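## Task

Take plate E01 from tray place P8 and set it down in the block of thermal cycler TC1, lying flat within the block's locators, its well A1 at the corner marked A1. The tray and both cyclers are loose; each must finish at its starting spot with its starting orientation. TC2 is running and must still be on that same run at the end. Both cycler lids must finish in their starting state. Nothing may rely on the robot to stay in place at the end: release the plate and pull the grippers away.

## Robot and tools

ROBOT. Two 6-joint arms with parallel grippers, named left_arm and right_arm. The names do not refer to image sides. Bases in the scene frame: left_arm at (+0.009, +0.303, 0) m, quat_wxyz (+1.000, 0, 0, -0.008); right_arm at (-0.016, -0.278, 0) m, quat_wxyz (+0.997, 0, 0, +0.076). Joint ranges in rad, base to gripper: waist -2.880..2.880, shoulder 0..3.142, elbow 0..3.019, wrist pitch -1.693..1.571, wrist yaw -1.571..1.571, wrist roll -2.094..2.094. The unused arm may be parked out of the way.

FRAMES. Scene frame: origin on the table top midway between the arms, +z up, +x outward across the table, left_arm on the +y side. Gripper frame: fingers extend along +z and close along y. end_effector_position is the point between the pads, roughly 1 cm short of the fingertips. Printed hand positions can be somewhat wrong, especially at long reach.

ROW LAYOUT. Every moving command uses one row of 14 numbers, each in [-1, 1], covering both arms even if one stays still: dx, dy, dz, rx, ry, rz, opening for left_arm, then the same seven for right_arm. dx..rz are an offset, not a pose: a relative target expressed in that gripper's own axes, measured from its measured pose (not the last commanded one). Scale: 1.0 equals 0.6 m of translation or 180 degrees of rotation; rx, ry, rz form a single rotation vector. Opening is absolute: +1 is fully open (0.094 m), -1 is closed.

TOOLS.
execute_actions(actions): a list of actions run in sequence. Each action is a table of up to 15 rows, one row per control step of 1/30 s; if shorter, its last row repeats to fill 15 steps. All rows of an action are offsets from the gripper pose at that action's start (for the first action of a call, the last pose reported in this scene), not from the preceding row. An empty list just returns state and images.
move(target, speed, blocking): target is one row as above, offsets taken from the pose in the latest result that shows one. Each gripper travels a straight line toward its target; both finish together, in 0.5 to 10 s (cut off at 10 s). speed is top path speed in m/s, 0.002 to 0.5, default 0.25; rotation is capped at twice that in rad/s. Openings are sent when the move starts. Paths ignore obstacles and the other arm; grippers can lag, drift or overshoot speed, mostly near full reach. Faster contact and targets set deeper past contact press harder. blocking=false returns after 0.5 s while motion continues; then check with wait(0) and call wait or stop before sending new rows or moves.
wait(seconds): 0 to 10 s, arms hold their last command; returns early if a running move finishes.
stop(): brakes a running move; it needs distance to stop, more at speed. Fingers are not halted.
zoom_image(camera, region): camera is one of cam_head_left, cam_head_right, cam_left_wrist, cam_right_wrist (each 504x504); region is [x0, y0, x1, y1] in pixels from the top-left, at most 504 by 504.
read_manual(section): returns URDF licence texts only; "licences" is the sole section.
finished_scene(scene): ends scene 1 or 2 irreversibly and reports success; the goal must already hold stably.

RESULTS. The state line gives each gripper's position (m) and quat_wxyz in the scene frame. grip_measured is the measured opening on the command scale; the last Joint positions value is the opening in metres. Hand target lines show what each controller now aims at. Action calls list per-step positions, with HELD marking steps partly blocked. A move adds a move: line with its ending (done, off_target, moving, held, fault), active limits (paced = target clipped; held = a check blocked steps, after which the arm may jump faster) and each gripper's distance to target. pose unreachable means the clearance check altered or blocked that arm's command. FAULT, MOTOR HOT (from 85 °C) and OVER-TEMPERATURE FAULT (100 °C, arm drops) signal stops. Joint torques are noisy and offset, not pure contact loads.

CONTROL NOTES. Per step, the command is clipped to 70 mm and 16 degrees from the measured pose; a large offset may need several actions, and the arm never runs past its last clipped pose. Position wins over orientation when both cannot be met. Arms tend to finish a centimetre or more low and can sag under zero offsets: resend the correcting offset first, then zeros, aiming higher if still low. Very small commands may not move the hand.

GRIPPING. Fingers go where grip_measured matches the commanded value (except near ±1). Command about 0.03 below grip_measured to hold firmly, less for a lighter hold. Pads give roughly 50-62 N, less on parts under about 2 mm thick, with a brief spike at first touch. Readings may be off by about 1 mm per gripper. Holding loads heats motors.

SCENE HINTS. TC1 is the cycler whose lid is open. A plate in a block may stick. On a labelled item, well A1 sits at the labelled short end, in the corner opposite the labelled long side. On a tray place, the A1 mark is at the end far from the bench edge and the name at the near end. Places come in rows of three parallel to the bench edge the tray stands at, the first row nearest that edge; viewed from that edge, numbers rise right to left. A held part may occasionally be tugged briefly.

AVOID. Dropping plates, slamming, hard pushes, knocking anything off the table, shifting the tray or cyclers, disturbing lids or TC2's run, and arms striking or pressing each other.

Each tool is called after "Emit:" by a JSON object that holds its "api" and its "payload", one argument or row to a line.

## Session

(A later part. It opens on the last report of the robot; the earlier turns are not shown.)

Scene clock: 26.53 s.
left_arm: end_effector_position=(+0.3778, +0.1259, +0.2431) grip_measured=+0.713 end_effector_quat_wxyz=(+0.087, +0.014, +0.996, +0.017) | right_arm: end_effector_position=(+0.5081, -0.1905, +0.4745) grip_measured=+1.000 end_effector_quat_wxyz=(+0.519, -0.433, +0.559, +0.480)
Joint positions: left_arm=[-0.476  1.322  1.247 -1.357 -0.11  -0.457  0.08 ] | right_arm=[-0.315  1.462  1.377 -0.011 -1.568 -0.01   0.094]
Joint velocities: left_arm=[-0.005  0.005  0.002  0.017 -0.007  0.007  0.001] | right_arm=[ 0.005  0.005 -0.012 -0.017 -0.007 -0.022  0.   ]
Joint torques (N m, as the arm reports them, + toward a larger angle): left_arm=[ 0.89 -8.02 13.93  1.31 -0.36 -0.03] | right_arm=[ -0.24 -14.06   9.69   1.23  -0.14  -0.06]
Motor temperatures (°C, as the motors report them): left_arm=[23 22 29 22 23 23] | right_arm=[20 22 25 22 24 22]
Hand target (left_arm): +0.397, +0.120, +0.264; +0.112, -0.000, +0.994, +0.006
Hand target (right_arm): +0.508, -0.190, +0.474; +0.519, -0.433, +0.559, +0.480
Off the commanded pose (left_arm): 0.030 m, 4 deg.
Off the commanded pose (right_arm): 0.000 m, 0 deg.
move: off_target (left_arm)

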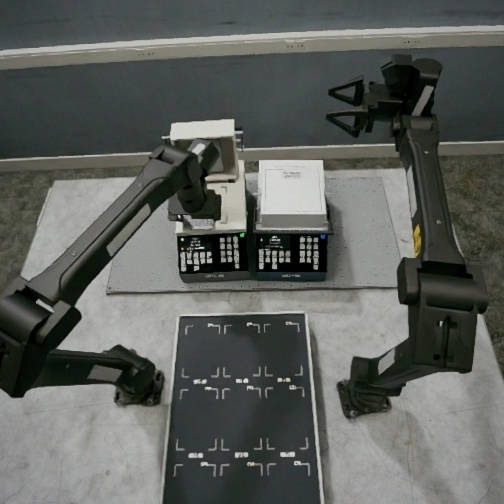

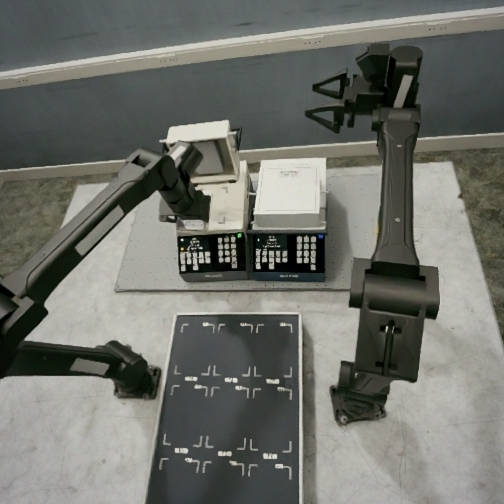

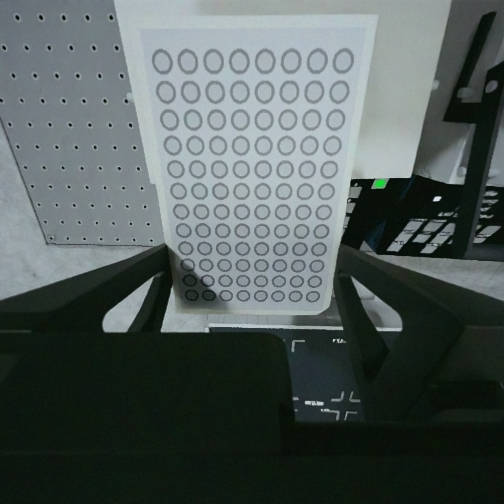

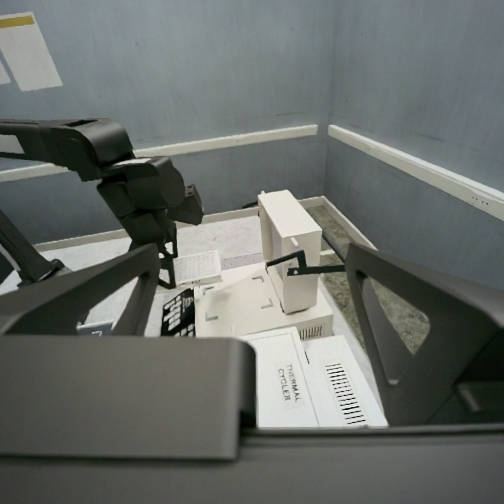

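Emit:
{"api": "move", "payload": {
  "target": [-0.124,-0.032,0.068,0.008,-0.01,-0.009,0.66, 0,0,0,0,0,0,1],
  "speed": 0.08
}}

Scene clock: 28.93 s.
left_arm: end_effector_position=(+0.4357, +0.1138, +0.1972) grip_measured=+0.713 end_effector_quat_wxyz=(+0.078, -0.001, +0.997, +0.016) | right_arm: end_effector_position=(+0.5081, -0.1905, +0.4745) grip_measured=+1.000 end_effector_quat_wxyz=(+0.519, -0.433, +0.559, +0.480)
Joint positions: left_arm=[-0.435  1.496  1.304 -1.253 -0.098 -0.448  0.08 ] | right_arm=[-0.315  1.462  1.377 -0.011 -1.568 -0.01   0.094]
Joint velocities: left_arm=[ 0.005 -0.005 -0.022  0.002 -0.037  0.022  0.   ] | right_arm=[-0.005 -0.015  0.012  0.002 -0.007  0.007  0.   ]
Joint torques (N m, as the arm reports them, + toward a larger angle): left_arm=[  1.08 -10.38  13.58   1.5   -0.01   0.28] | right_arm=[ -0.61 -14.45   9.68   0.7   -0.18  -0.12]
Motor temperatures (°C, as the motors report them): left_arm=[23 22 29 22 23 23] | right_arm=[20 23 25 22 24 22]
Hand target (left_arm): +0.457, +0.107, +0.216; +0.103, +0.001, +0.995, +0.003
Hand target (right_arm): +0.508, -0.190, +0.474; +0.519, -0.433, +0.559, +0.480
Off the commanded pose (left_arm): 0.029 m, 3 deg.
Off the commanded pose (right_arm): 0.000 m, 0 deg.
move: off_target (left_arm)

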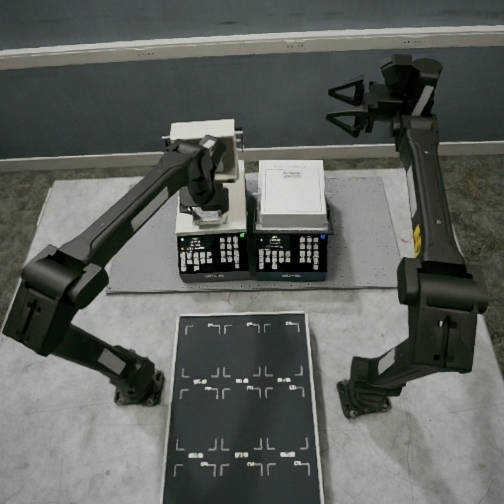

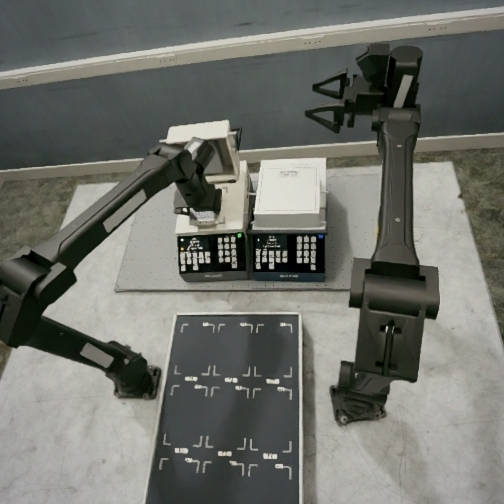

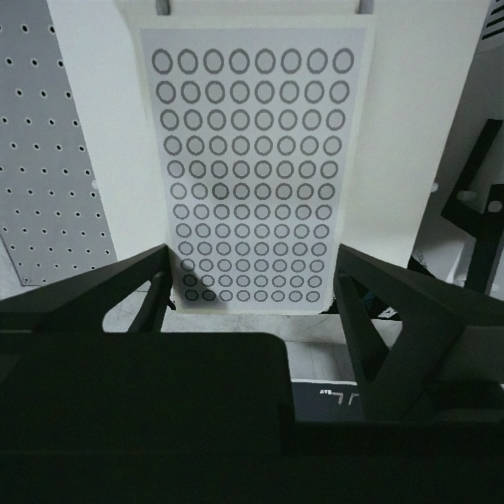

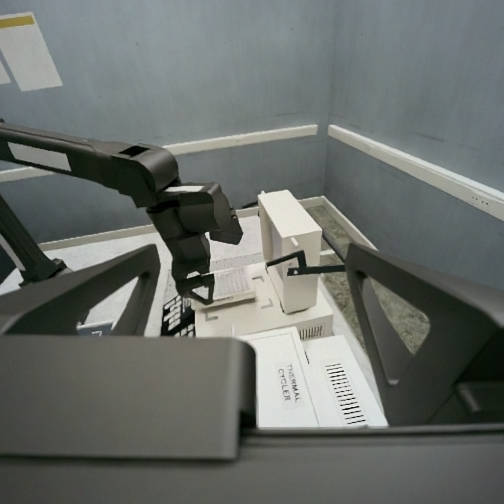

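Emit:
{"api": "execute_actions", "payload": {
  "actions": []
}}

Scene clock: 29.77 s.
left_arm: end_effector_position=(+0.4357, +0.1138, +0.1972) grip_measured=+0.713 end_effector_quat_wxyz=(+0.078, -0.001, +0.997, +0.016) | right_arm: end_effector_position=(+0.5081, -0.1905, +0.4745) grip_measured=+1.000 end_effector_quat_wxyz=(+0.519, -0.433, +0.559, +0.480)
Joint positions: left_arm=[-0.435  1.496  1.304 -1.253 -0.098 -0.447  0.08 ] | right_arm=[-0.315  1.462  1.377 -0.011 -1.568 -0.01   0.094]
Joint velocities: left_arm=[-0.015 -0.024 -0.012 -0.007 -0.022  0.007 -0.   ] | right_arm=[-0.005  0.005 -0.002 -0.017 -0.007  0.037  0.   ]
Joint torques (N m, as the arm reports them, + toward a larger angle): left_arm=[  1.14 -10.52  13.59   1.45  -0.01   0.3 ] | right_arm=[ -0.39 -14.8    9.62   1.    -0.19  -0.09]
Motor temperatures (°C, as the motors report them): left_arm=[23 22 29 22 23 23] | right_arm=[20 23 25 22 24 22]
Hand target (left_arm): +0.457, +0.107, +0.216; +0.103, +0.001, +0.995, +0.003
Hand target (right_arm): +0.508, -0.190, +0.474; +0.519, -0.433, +0.559, +0.480
Off the commanded pose (left_arm): 0.029 m, 3 deg.
Off the commanded pose (right_arm): 0.000 m, 0 deg.

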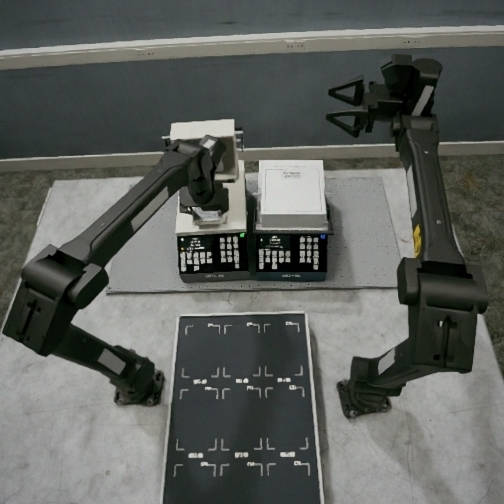

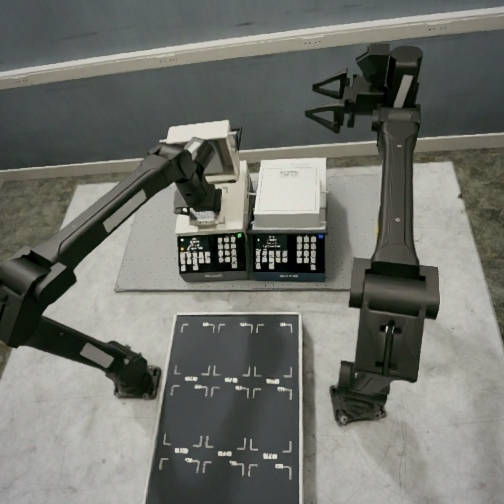

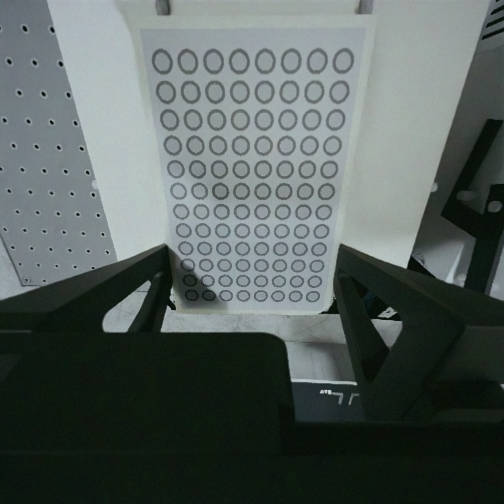

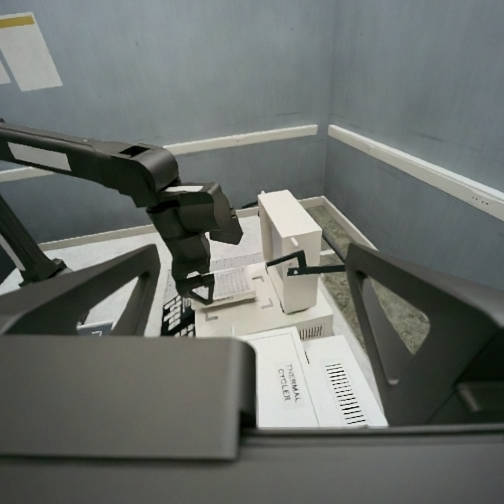

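Emit:
{"api": "move", "payload": {
  "target": [-0.0783,-0.0212,-0.0202,0.014,-0.0237,0,0.66,0,0,0,0,0,0,1],
  "speed": 0.03
}}

Emit:
{"api": "zoom_image", "payload": {
  "camera": "cam_right_wrist",
  "region": [150,170,340,350]
}}

Scene clock: 32.37 s.
left_arm: end_effector_position=(+0.4565, +0.1081, +0.1996) grip_measured=+0.713 end_effector_quat_wxyz=(+0.092, -0.000, +0.996, +0.007) | right_arm: end_effector_position=(+0.5081, -0.1905, +0.4745) grip_measured=+1.000 end_effector_quat_wxyz=(+0.519, -0.433, +0.559, +0.480)
Joint positions: left_arm=[-0.425  1.528  1.343 -1.225 -0.092 -0.435  0.08 ] | right_arm=[-0.315  1.462  1.377 -0.011 -1.568 -0.01   0.094]
Joint velocities: left_arm=[ 0.005  0.005  0.007 -0.002 -0.051 -0.11  -0.001] | right_arm=[-0.005  0.015  0.012  0.027 -0.022 -0.066  0.   ]
Joint torques (N m, as the arm reports them, + toward a larger angle): left_arm=[  1.06 -10.53  13.79   1.5    0.     0.27] | right_arm=[ -1.   -14.04   9.6    1.02  -0.16  -0.09]
Motor temperatures (°C, as the motors report them): left_arm=[23 22 30 22 23 23] | right_arm=[20 23 25 22 24 22]
Hand target (left_arm): +0.479, +0.102, +0.217; +0.116, +0.002, +0.993, -0.005
Hand target (right_arm): +0.508, -0.190, +0.474; +0.519, -0.433, +0.559, +0.480
Off the commanded pose (left_arm): 0.030 m, 3 deg.
Off the commanded pose (right_arm): 0.000 m, 0 deg.
move: off_target (left_arm)

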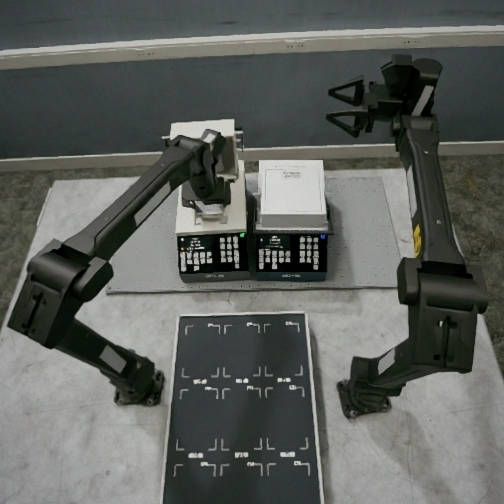

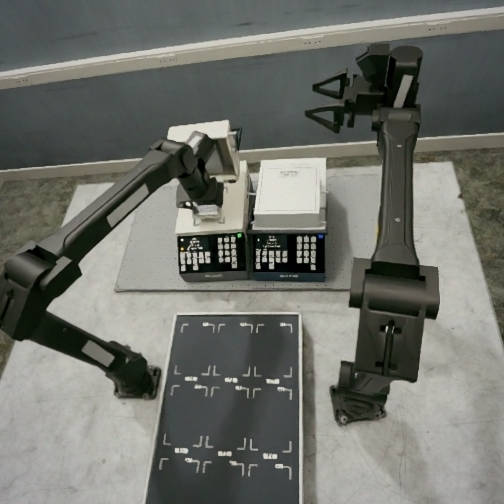

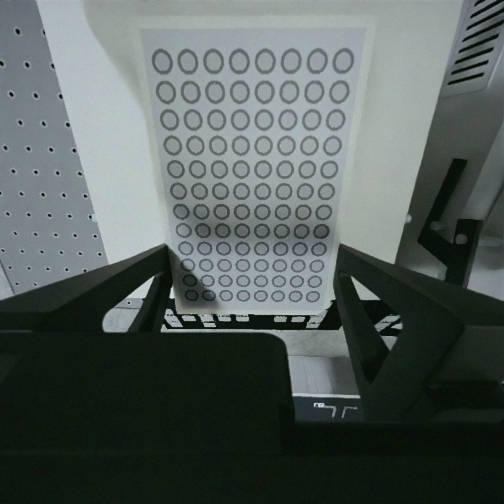

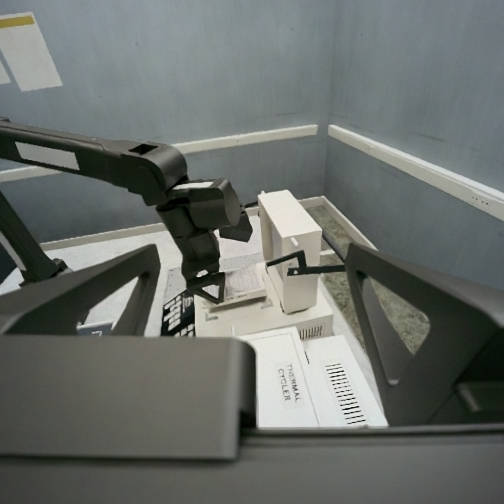

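Region (150, 170, 340, 350) of cam_right_wrist's 504x504 image, scaled by 2.653, with more detail than that image has; it fills the top 477 rows of this view, and the rest is white.

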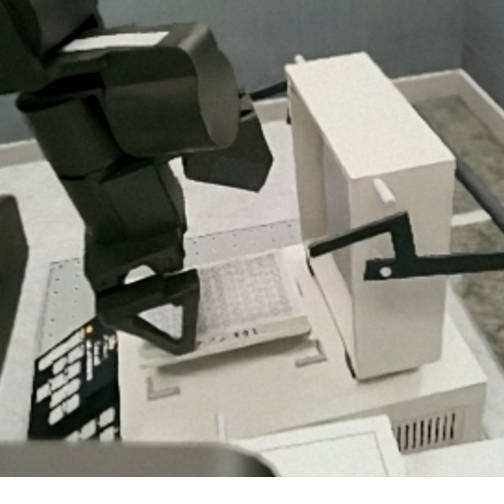

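Emit:
{"api": "move", "payload": {
  "target": [0.004,0,0.038,0,-0.004,0,0.66,0,0,0,0,0,0,1],
  "speed": 0.02
}}

Emit:
{"api": "zoom_image", "payload": {
  "camera": "cam_right_wrist",
  "region": [170,230,300,340]
}}

Scene clock: 34.37 s.
left_arm: end_effector_position=(+0.4548, +0.1091, +0.1811) grip_measured=+0.713 end_effector_quat_wxyz=(+0.096, -0.000, +0.995, +0.006) | right_arm: end_effector_position=(+0.5081, -0.1905, +0.4745) grip_measured=+1.000 end_effector_quat_wxyz=(+0.519, -0.433, +0.559, +0.480)
Joint positions: left_arm=[-0.425  1.528  1.293 -1.166 -0.092 -0.434  0.08 ] | right_arm=[-0.315  1.462  1.377 -0.011 -1.568 -0.01   0.094]
Joint velocities: left_arm=[-0.005 -0.015  0.002  0.007 -0.037 -0.037 -0.001] | right_arm=[-0.005  0.005  0.007 -0.012  0.007  0.007  0.   ]
Joint torques (N m, as the arm reports them, + toward a larger angle): left_arm=[  0.36 -11.2    8.62   1.66  -0.36   0.13] | right_arm=[ -0.82 -13.94   9.51   0.82  -0.16  -0.06]
Motor temperatures (°C, as the motors report them): left_arm=[23 23 30 22 23 23] | right_arm=[20 23 25 22 24 22]
Hand target (left_arm): +0.459, +0.108, +0.177; +0.098, -0.000, +0.995, +0.007
Hand target (right_arm): +0.508, -0.190, +0.474; +0.519, -0.433, +0.559, +0.480
Off the commanded pose (left_arm): 0.006 m, 0 deg.
Off the commanded pose (right_arm): 0.000 m, 0 deg.
move: done

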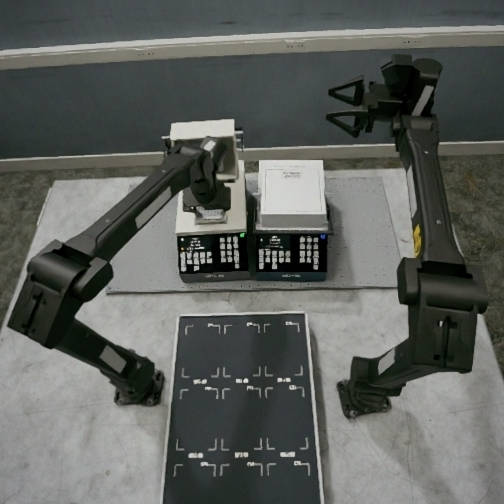

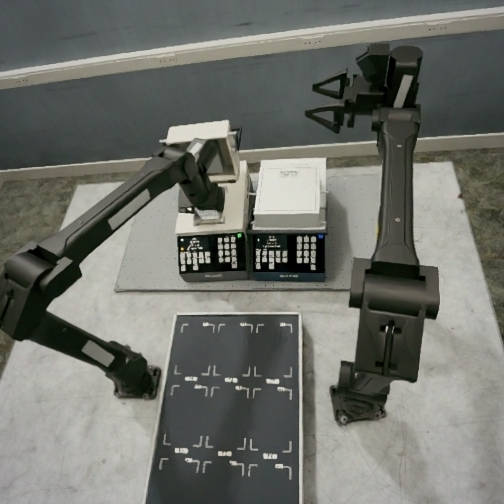

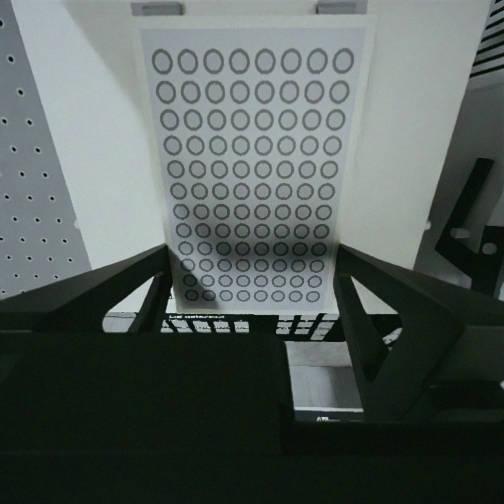

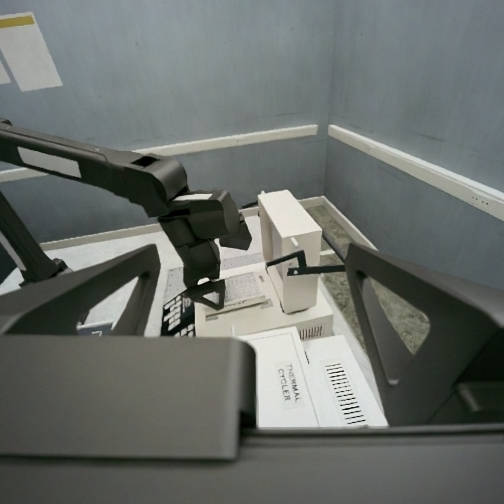

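Region (170, 230, 300, 340) of cam_right_wrist's 504x504 image, scaled by 3.877, with more detail than that image has; it fills the top 426 rows of this view, and the rest is white.

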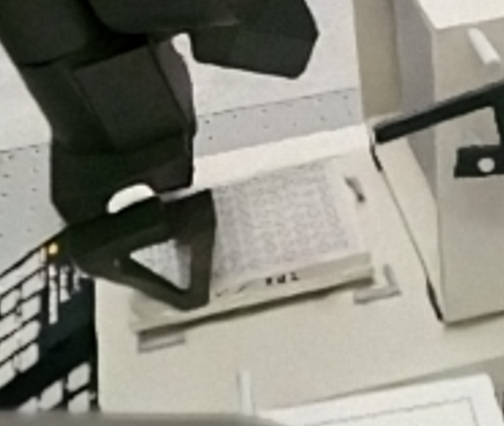

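Emit:
{"api": "zoom_image", "payload": {
  "camera": "cam_left_wrist",
  "region": [110,0,400,60]
}}

Emit:
{"api": "zoom_image", "payload": {
  "camera": "cam_head_left",
  "region": [165,180,255,250]
}}

Region (110, 0, 400, 60) of cam_left_wrist's 504x504 image, scaled by 1.738, with more detail than that image has; it fills the top 104 rows of this view, and the rest is white.

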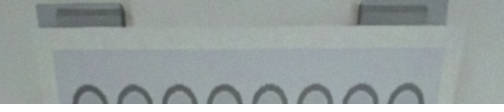

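Region (165, 180, 255, 250) of cam_head_left's 504x504 image, scaled by 5.600, with more detail than that image has.

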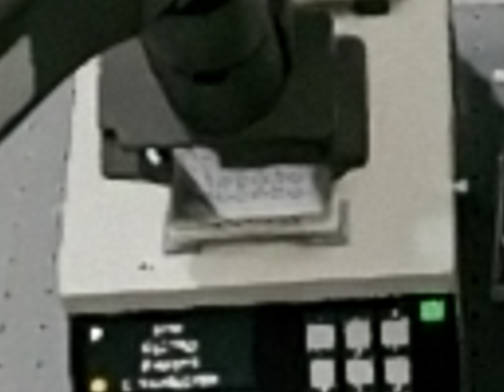

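Emit:
{"api": "move", "payload": {
  "target": [-0.0097,0.0017,0.0205,-0.002,0.003,-0.011,0.66,0,0,0,0,0,0,1],
  "speed": 0.012
}}

Emit:
{"api": "zoom_image", "payload": {
  "camera": "cam_right_wrist",
  "region": [170,230,300,340]
}}

Emit:
{"api": "zoom_image", "payload": {
  "camera": "cam_left_wrist",
  "region": [100,0,410,100]
}}

Emit:
{"api": "zoom_image", "payload": {
  "camera": "cam_head_left",
  "region": [165,180,255,250]
}}

Scene clock: 38.10 s.
left_arm: end_effector_position=(+0.4554, +0.1089, +0.1757) grip_measured=+0.713 end_effector_quat_wxyz=(+0.091, -0.005, +0.996, +0.008) | right_arm: end_effector_position=(+0.5081, -0.1905, +0.4745) grip_measured=+1.000 end_effector_quat_wxyz=(+0.519, -0.433, +0.559, +0.480)
Joint positions: left_arm=[-0.425  1.54   1.293 -1.166 -0.093 -0.445  0.08 ] | right_arm=[-0.315  1.462  1.377 -0.011 -1.568 -0.01   0.094]
Joint velocities: left_arm=[-0.005 -0.015  0.002  0.022 -0.037 -0.007  0.   ] | right_arm=[-0.005 -0.015 -0.007 -0.017 -0.051  0.051  0.   ]
Joint torques (N m, as the arm reports them, + toward a larger angle): left_arm=[  1.13 -10.55   9.06   1.55  -0.14   0.  ] | right_arm=[ -1.09 -14.24   9.59   1.07  -0.15  -0.16]
Motor temperatures (°C, as the motors report them): left_arm=[23 23 30 22 23 23] | right_arm=[20 23 25 22 24 22]
Hand target (left_arm): +0.463, +0.110, +0.170; +0.091, -0.018, +0.996, +0.007
Hand target (right_arm): +0.508, -0.190, +0.474; +0.519, -0.433, +0.559, +0.480
Off the commanded pose (left_arm): 0.009 m, 1 deg.
Off the commanded pose (right_arm): 0.000 m, 0 deg.
move: done

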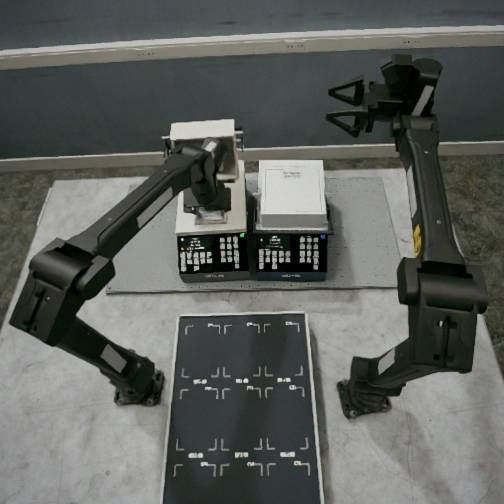

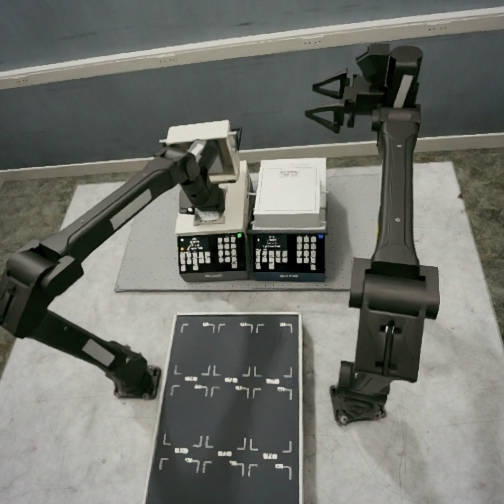

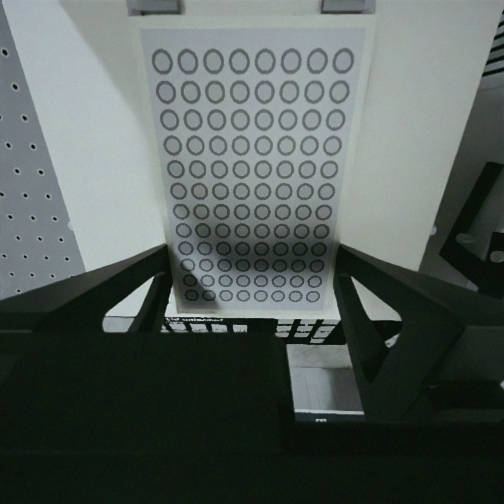

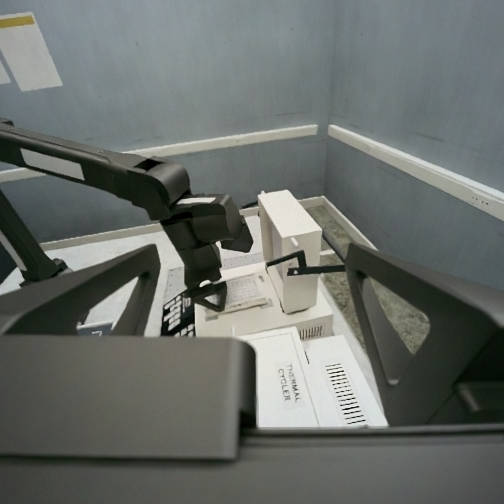

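Region (170, 230, 300, 340) of cam_right_wrist's 504x504 image, scaled by 3.877, with more detail than that image has; it fills the top 426 rows of this view, and the rest is white.

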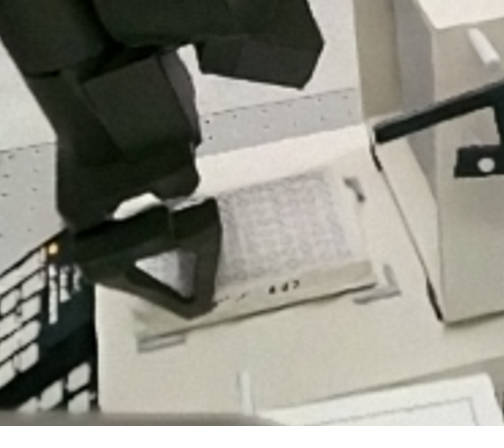

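Region (100, 0, 410, 100) of cam_left_wrist's 504x504 image, scaled by 1.626, with more detail than that image has; it fills the top 163 rows of this view, and the rest is white.

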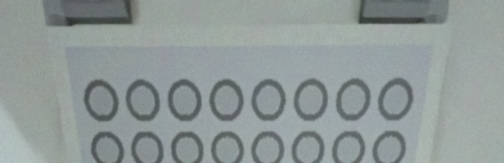

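Region (165, 180, 255, 250) of cam_head_left's 504x504 image, scaled by 5.600, with more detail than that image has.

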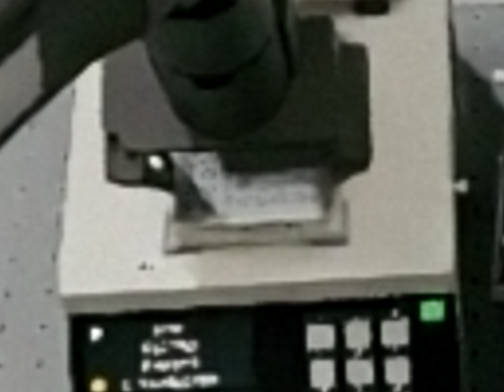

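Emit:
{"api": "move", "payload": {
  "target": [-0.017,0.0028,0.0005,0.0039,-0.0102,-0.0105,0.66,0,0,0,0,0,0,1],
  "speed": 0.015
}}

Emit:
{"api": "zoom_image", "payload": {
  "camera": "cam_right_wrist",
  "region": [170,230,300,340]
}}

Emit:
{"api": "zoom_image", "payload": {
  "camera": "cam_left_wrist",
  "region": [100,0,410,100]
}}

Emit:
{"api": "zoom_image", "payload": {
  "camera": "cam_head_left",
  "region": [165,180,255,250]
}}

Scene clock: 41.07 s.
left_arm: end_effector_position=(+0.4607, +0.1076, +0.1766) grip_measured=+0.713 end_effector_quat_wxyz=(+0.101, -0.008, +0.995, +0.003) | right_arm: end_effector_position=(+0.5081, -0.1905, +0.4745) grip_measured=+1.000 end_effector_quat_wxyz=(+0.519, -0.433, +0.559, +0.480)
Joint positions: left_arm=[-0.423  1.54   1.293 -1.144 -0.093 -0.448  0.08 ] | right_arm=[-0.315  1.462  1.377 -0.011 -1.568 -0.01   0.094]
Joint velocities: left_arm=[ 0.005 -0.005 -0.002 -0.002 -0.037 -0.125 -0.001] | right_arm=[-0.005 -0.015  0.022 -0.002  0.081 -0.022  0.   ]
Joint torques (N m, as the arm reports them, + toward a larger angle): left_arm=[  0.87 -12.33   8.58   1.54  -0.21  -0.03] | right_arm=[ -1.27 -14.42   9.78   0.89  -0.16  -0.14]
Motor temperatures (°C, as the motors report them): left_arm=[23 23 30 22 23 23] | right_arm=[20 23 26 22 24 22]
Hand target (left_arm): +0.465, +0.111, +0.177; +0.107, -0.021, +0.994, +0.001
Hand target (right_arm): +0.508, -0.190, +0.474; +0.519, -0.433, +0.559, +0.480
Off the commanded pose (left_arm): 0.006 m, 2 deg.
Off the commanded pose (right_arm): 0.000 m, 0 deg.
move: done

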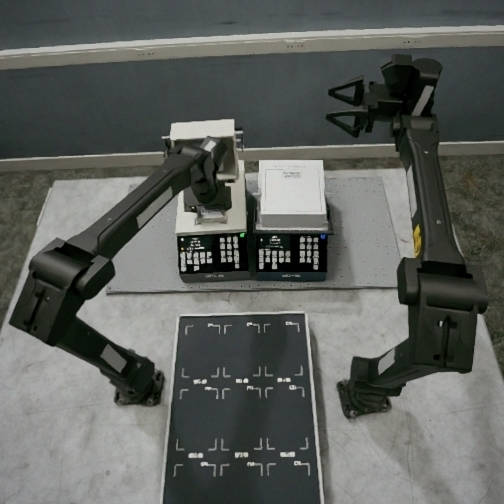

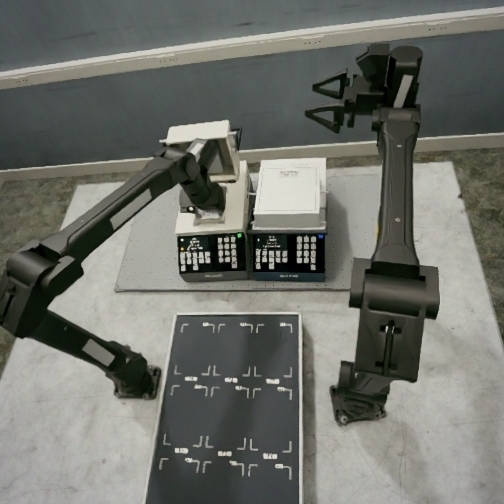

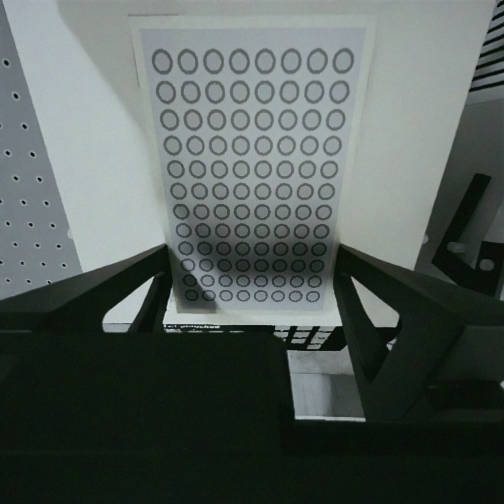

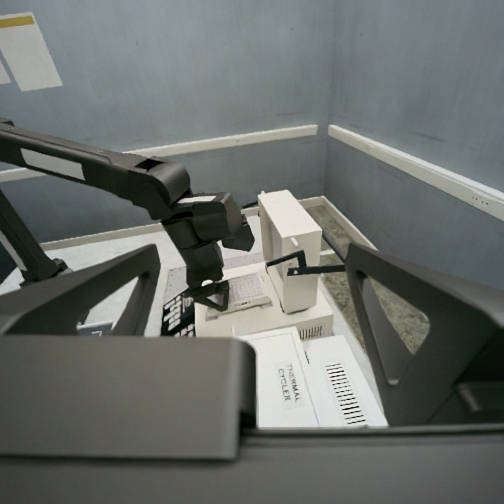

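Region (170, 230, 300, 340) of cam_right_wrist's 504x504 image, scaled by 3.877, with more detail than that image has; it fills the top 426 rows of this view, and the rest is white.

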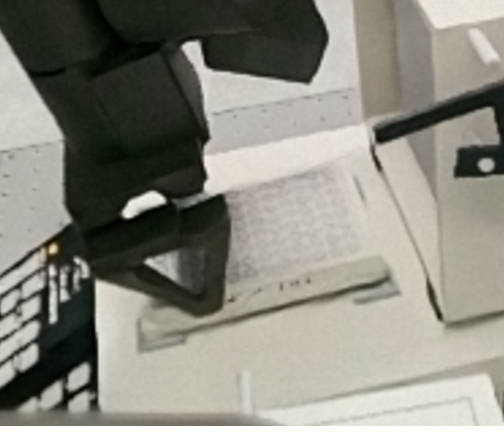

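Region (100, 0, 410, 100) of cam_left_wrist's 504x504 image, scaled by 1.626, with more detail than that image has; it fills the top 163 rows of this view, and the rest is white.

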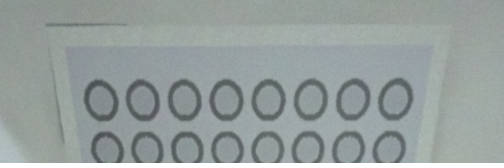

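Region (165, 180, 255, 250) of cam_head_left's 504x504 image, scaled by 5.600, with more detail than that image has.

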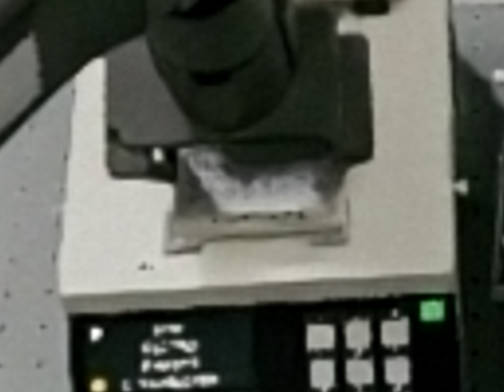

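Emit:
{"api": "move", "payload": {
  "target": [0.0032,0.0102,0.0208,-0.0046,0.0081,-0.0029,0.66,0,0,0,0,0,0,1],
  "speed": 0.012
}}

Emit:
{"api": "zoom_image", "payload": {
  "camera": "cam_right_wrist",
  "region": [170,230,300,340]
}}

Emit:
{"api": "zoom_image", "payload": {
  "camera": "cam_left_wrist",
  "region": [100,0,410,100]
}}

Emit:
{"api": "zoom_image", "payload": {
  "camera": "cam_head_left",
  "region": [165,180,255,250]
}}

Scene clock: 43.97 s.
left_arm: end_effector_position=(+0.4597, +0.1095, +0.1745) grip_measured=+0.713 end_effector_quat_wxyz=(+0.099, -0.010, +0.995, +0.004) | right_arm: end_effector_position=(+0.5081, -0.1905, +0.4745) grip_measured=+1.000 end_effector_quat_wxyz=(+0.519, -0.433, +0.559, +0.480)
Joint positions: left_arm=[-0.42   1.54   1.288 -1.144 -0.093 -0.448  0.08 ] | right_arm=[-0.315  1.462  1.377 -0.011 -1.568 -0.01   0.094]
Joint velocities: left_arm=[-0.005 -0.015  0.007 -0.022 -0.051 -0.022 -0.001] | right_arm=[-0.005  0.005  0.012 -0.017 -0.066  0.037  0.   ]
Joint torques (N m, as the arm reports them, + toward a larger angle): left_arm=[  1.05 -10.49   8.3    1.    -0.15   0.13] | right_arm=[ -0.41 -14.5    9.54   0.94  -0.16  -0.07]
Motor temperatures (°C, as the motors report them): left_arm=[23 23 30 22 23 23] | right_arm=[20 23 26 22 24 22]
Hand target (left_arm): +0.461, +0.114, +0.164; +0.088, -0.014, +0.996, +0.009
Hand target (right_arm): +0.508, -0.190, +0.474; +0.519, -0.433, +0.559, +0.480
Off the commanded pose (left_arm): 0.011 m, 1 deg.
Off the commanded pose (right_arm): 0.000 m, 0 deg.
move: off_target (left_arm)

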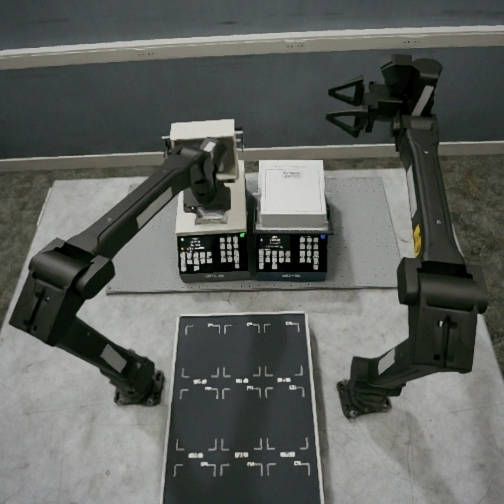

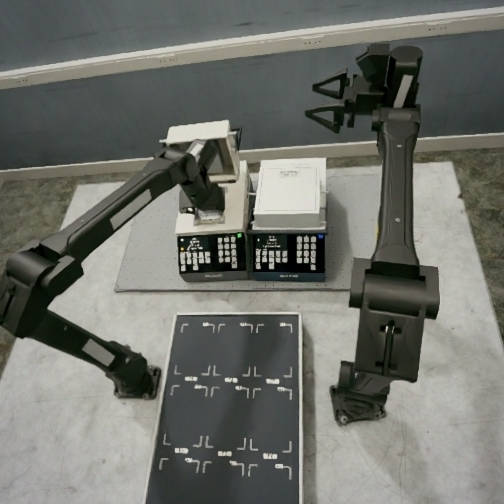

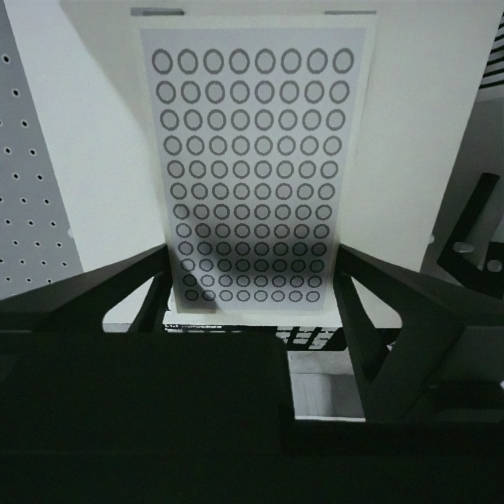

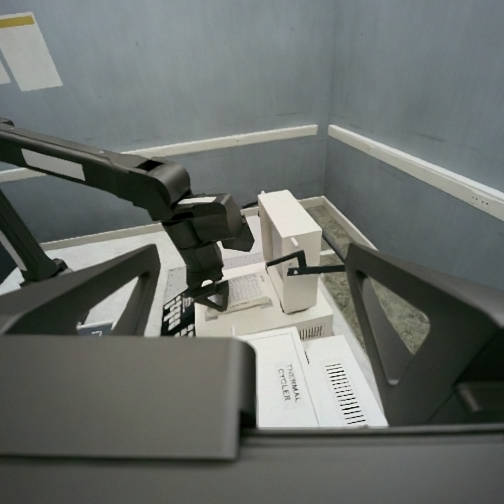

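Region (170, 230, 300, 340) of cam_right_wrist's 504x504 image, scaled by 3.877, with more detail than that image has; it fills the top 426 rows of this view, and the rest is white.

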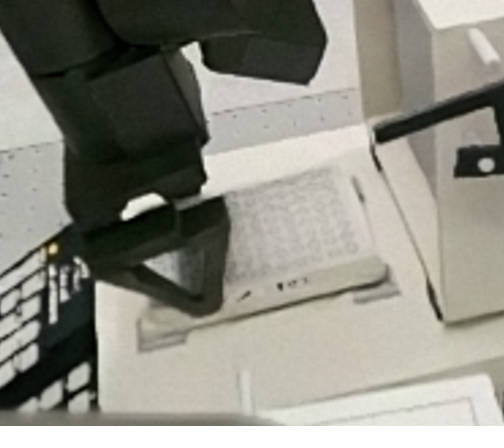

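Region (100, 0, 410, 100) of cam_left_wrist's 504x504 image, scaled by 1.626, with more detail than that image has; it fills the top 163 rows of this view, and the rest is white.

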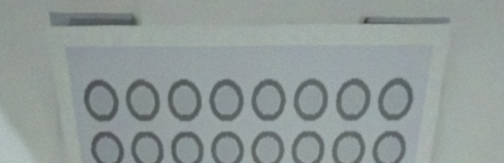

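Region (165, 180, 255, 250) of cam_head_left's 504x504 image, scaled by 5.600, with more detail than that image has.

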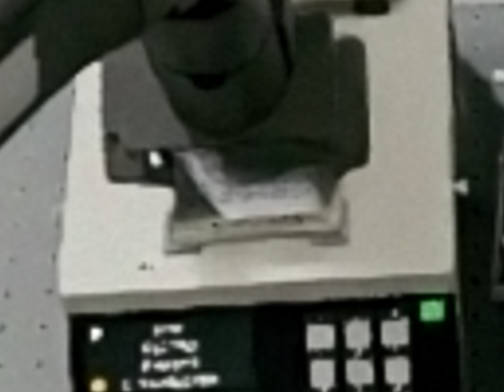

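Emit:
{"api": "move", "payload": {
  "target": [0.0028,-0.0012,0.0242,-0.0042,0.0089,0.0079,0.66,0,0,0,0,0,0,1],
  "speed": 0.012
}}

Emit:
{"api": "zoom_image", "payload": {
  "camera": "cam_right_wrist",
  "region": [170,230,300,340]
}}

Emit:
{"api": "zoom_image", "payload": {
  "camera": "cam_left_wrist",
  "region": [100,0,410,100]
}}

Emit:
{"api": "zoom_image", "payload": {
  "camera": "cam_head_left",
  "region": [165,180,255,250]
}}

Scene clock: 46.53 s.
left_arm: end_effector_position=(+0.4599, +0.1095, +0.1724) grip_measured=+0.713 end_effector_quat_wxyz=(+0.097, -0.005, +0.995, +0.006) | right_arm: end_effector_position=(+0.5081, -0.1905, +0.4745) grip_measured=+1.000 end_effector_quat_wxyz=(+0.519, -0.433, +0.559, +0.480)
Joint positions: left_arm=[-0.42   1.545  1.288 -1.144 -0.093 -0.438  0.08 ] | right_arm=[-0.315  1.462  1.377 -0.011 -1.568 -0.01   0.094]
Joint velocities: left_arm=[-0.005  0.005 -0.007 -0.002 -0.022 -0.007 -0.001] | right_arm=[ 0.005 -0.015 -0.002 -0.007 -0.11   0.007  0.   ]
Joint torques (N m, as the arm reports them, + toward a larger angle): left_arm=[ 0.4  -9.92  8.65  1.07 -0.14  0.23] | right_arm=[ -0.64 -13.65   9.54   0.77  -0.16  -0.09]
Motor temperatures (°C, as the motors report them): left_arm=[23 23 30 22 22 23] | right_arm=[20 23 26 22 24 22]
Hand target (left_arm): +0.461, +0.109, +0.160; +0.084, +0.002, +0.996, +0.012
Hand target (right_arm): +0.508, -0.190, +0.474; +0.519, -0.433, +0.559, +0.480
Off the commanded pose (left_arm): 0.012 m, 2 deg.
Off the commanded pose (right_arm): 0.000 m, 0 deg.
move: off_target (left_arm)

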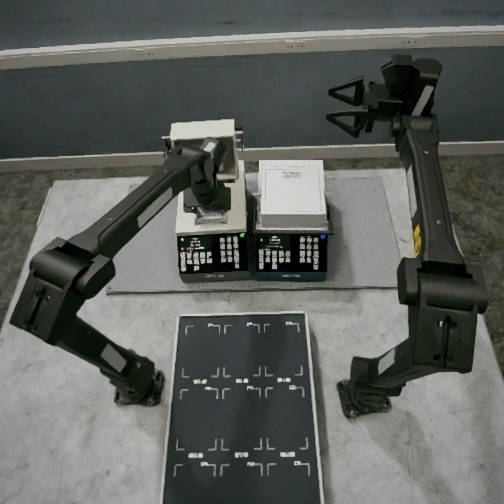

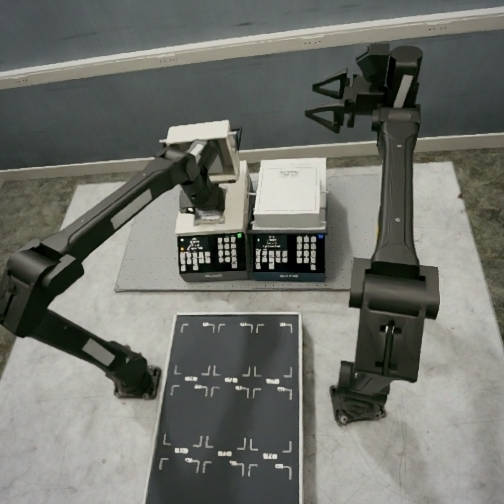

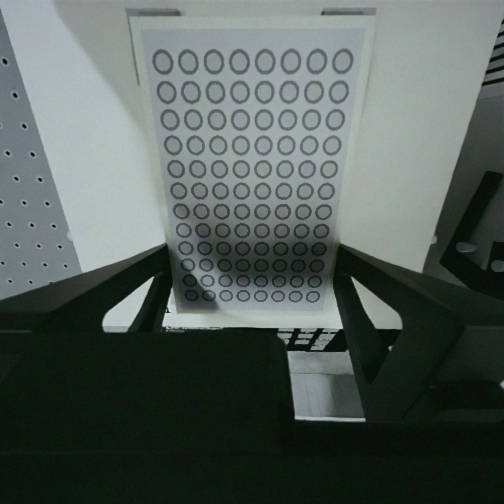

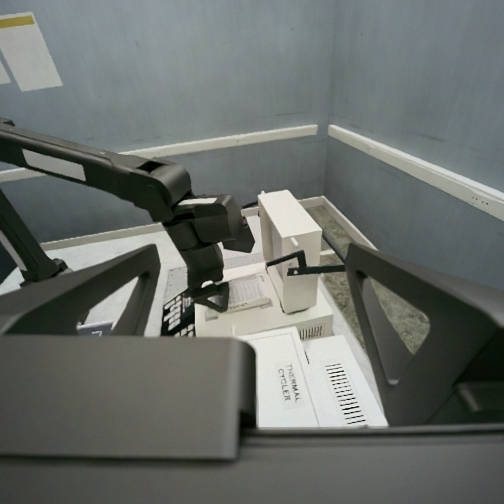

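Region (170, 230, 300, 340) of cam_right_wrist's 504x504 image, scaled by 3.877, with more detail than that image has; it fills the top 426 rows of this view, and the rest is white.

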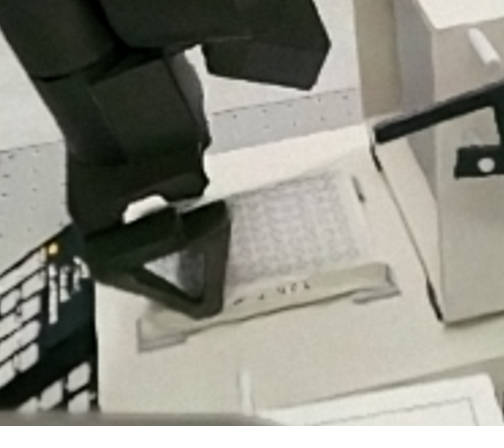

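Region (100, 0, 410, 100) of cam_left_wrist's 504x504 image, scaled by 1.626, with more detail than that image has; it fills the top 163 rows of this view, and the rest is white.

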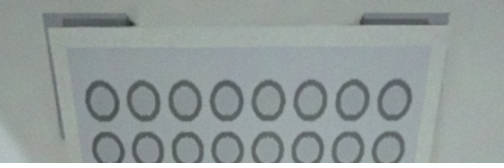

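Region (165, 180, 255, 250) of cam_head_left's 504x504 image, scaled by 5.600, with more detail than that image has.

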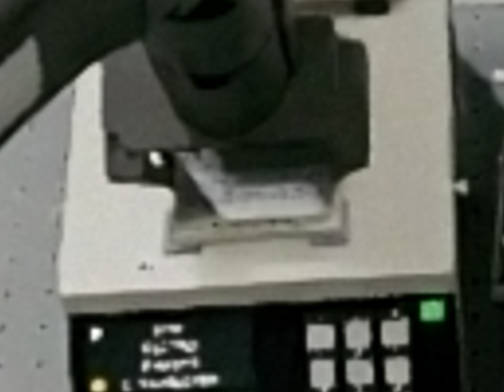

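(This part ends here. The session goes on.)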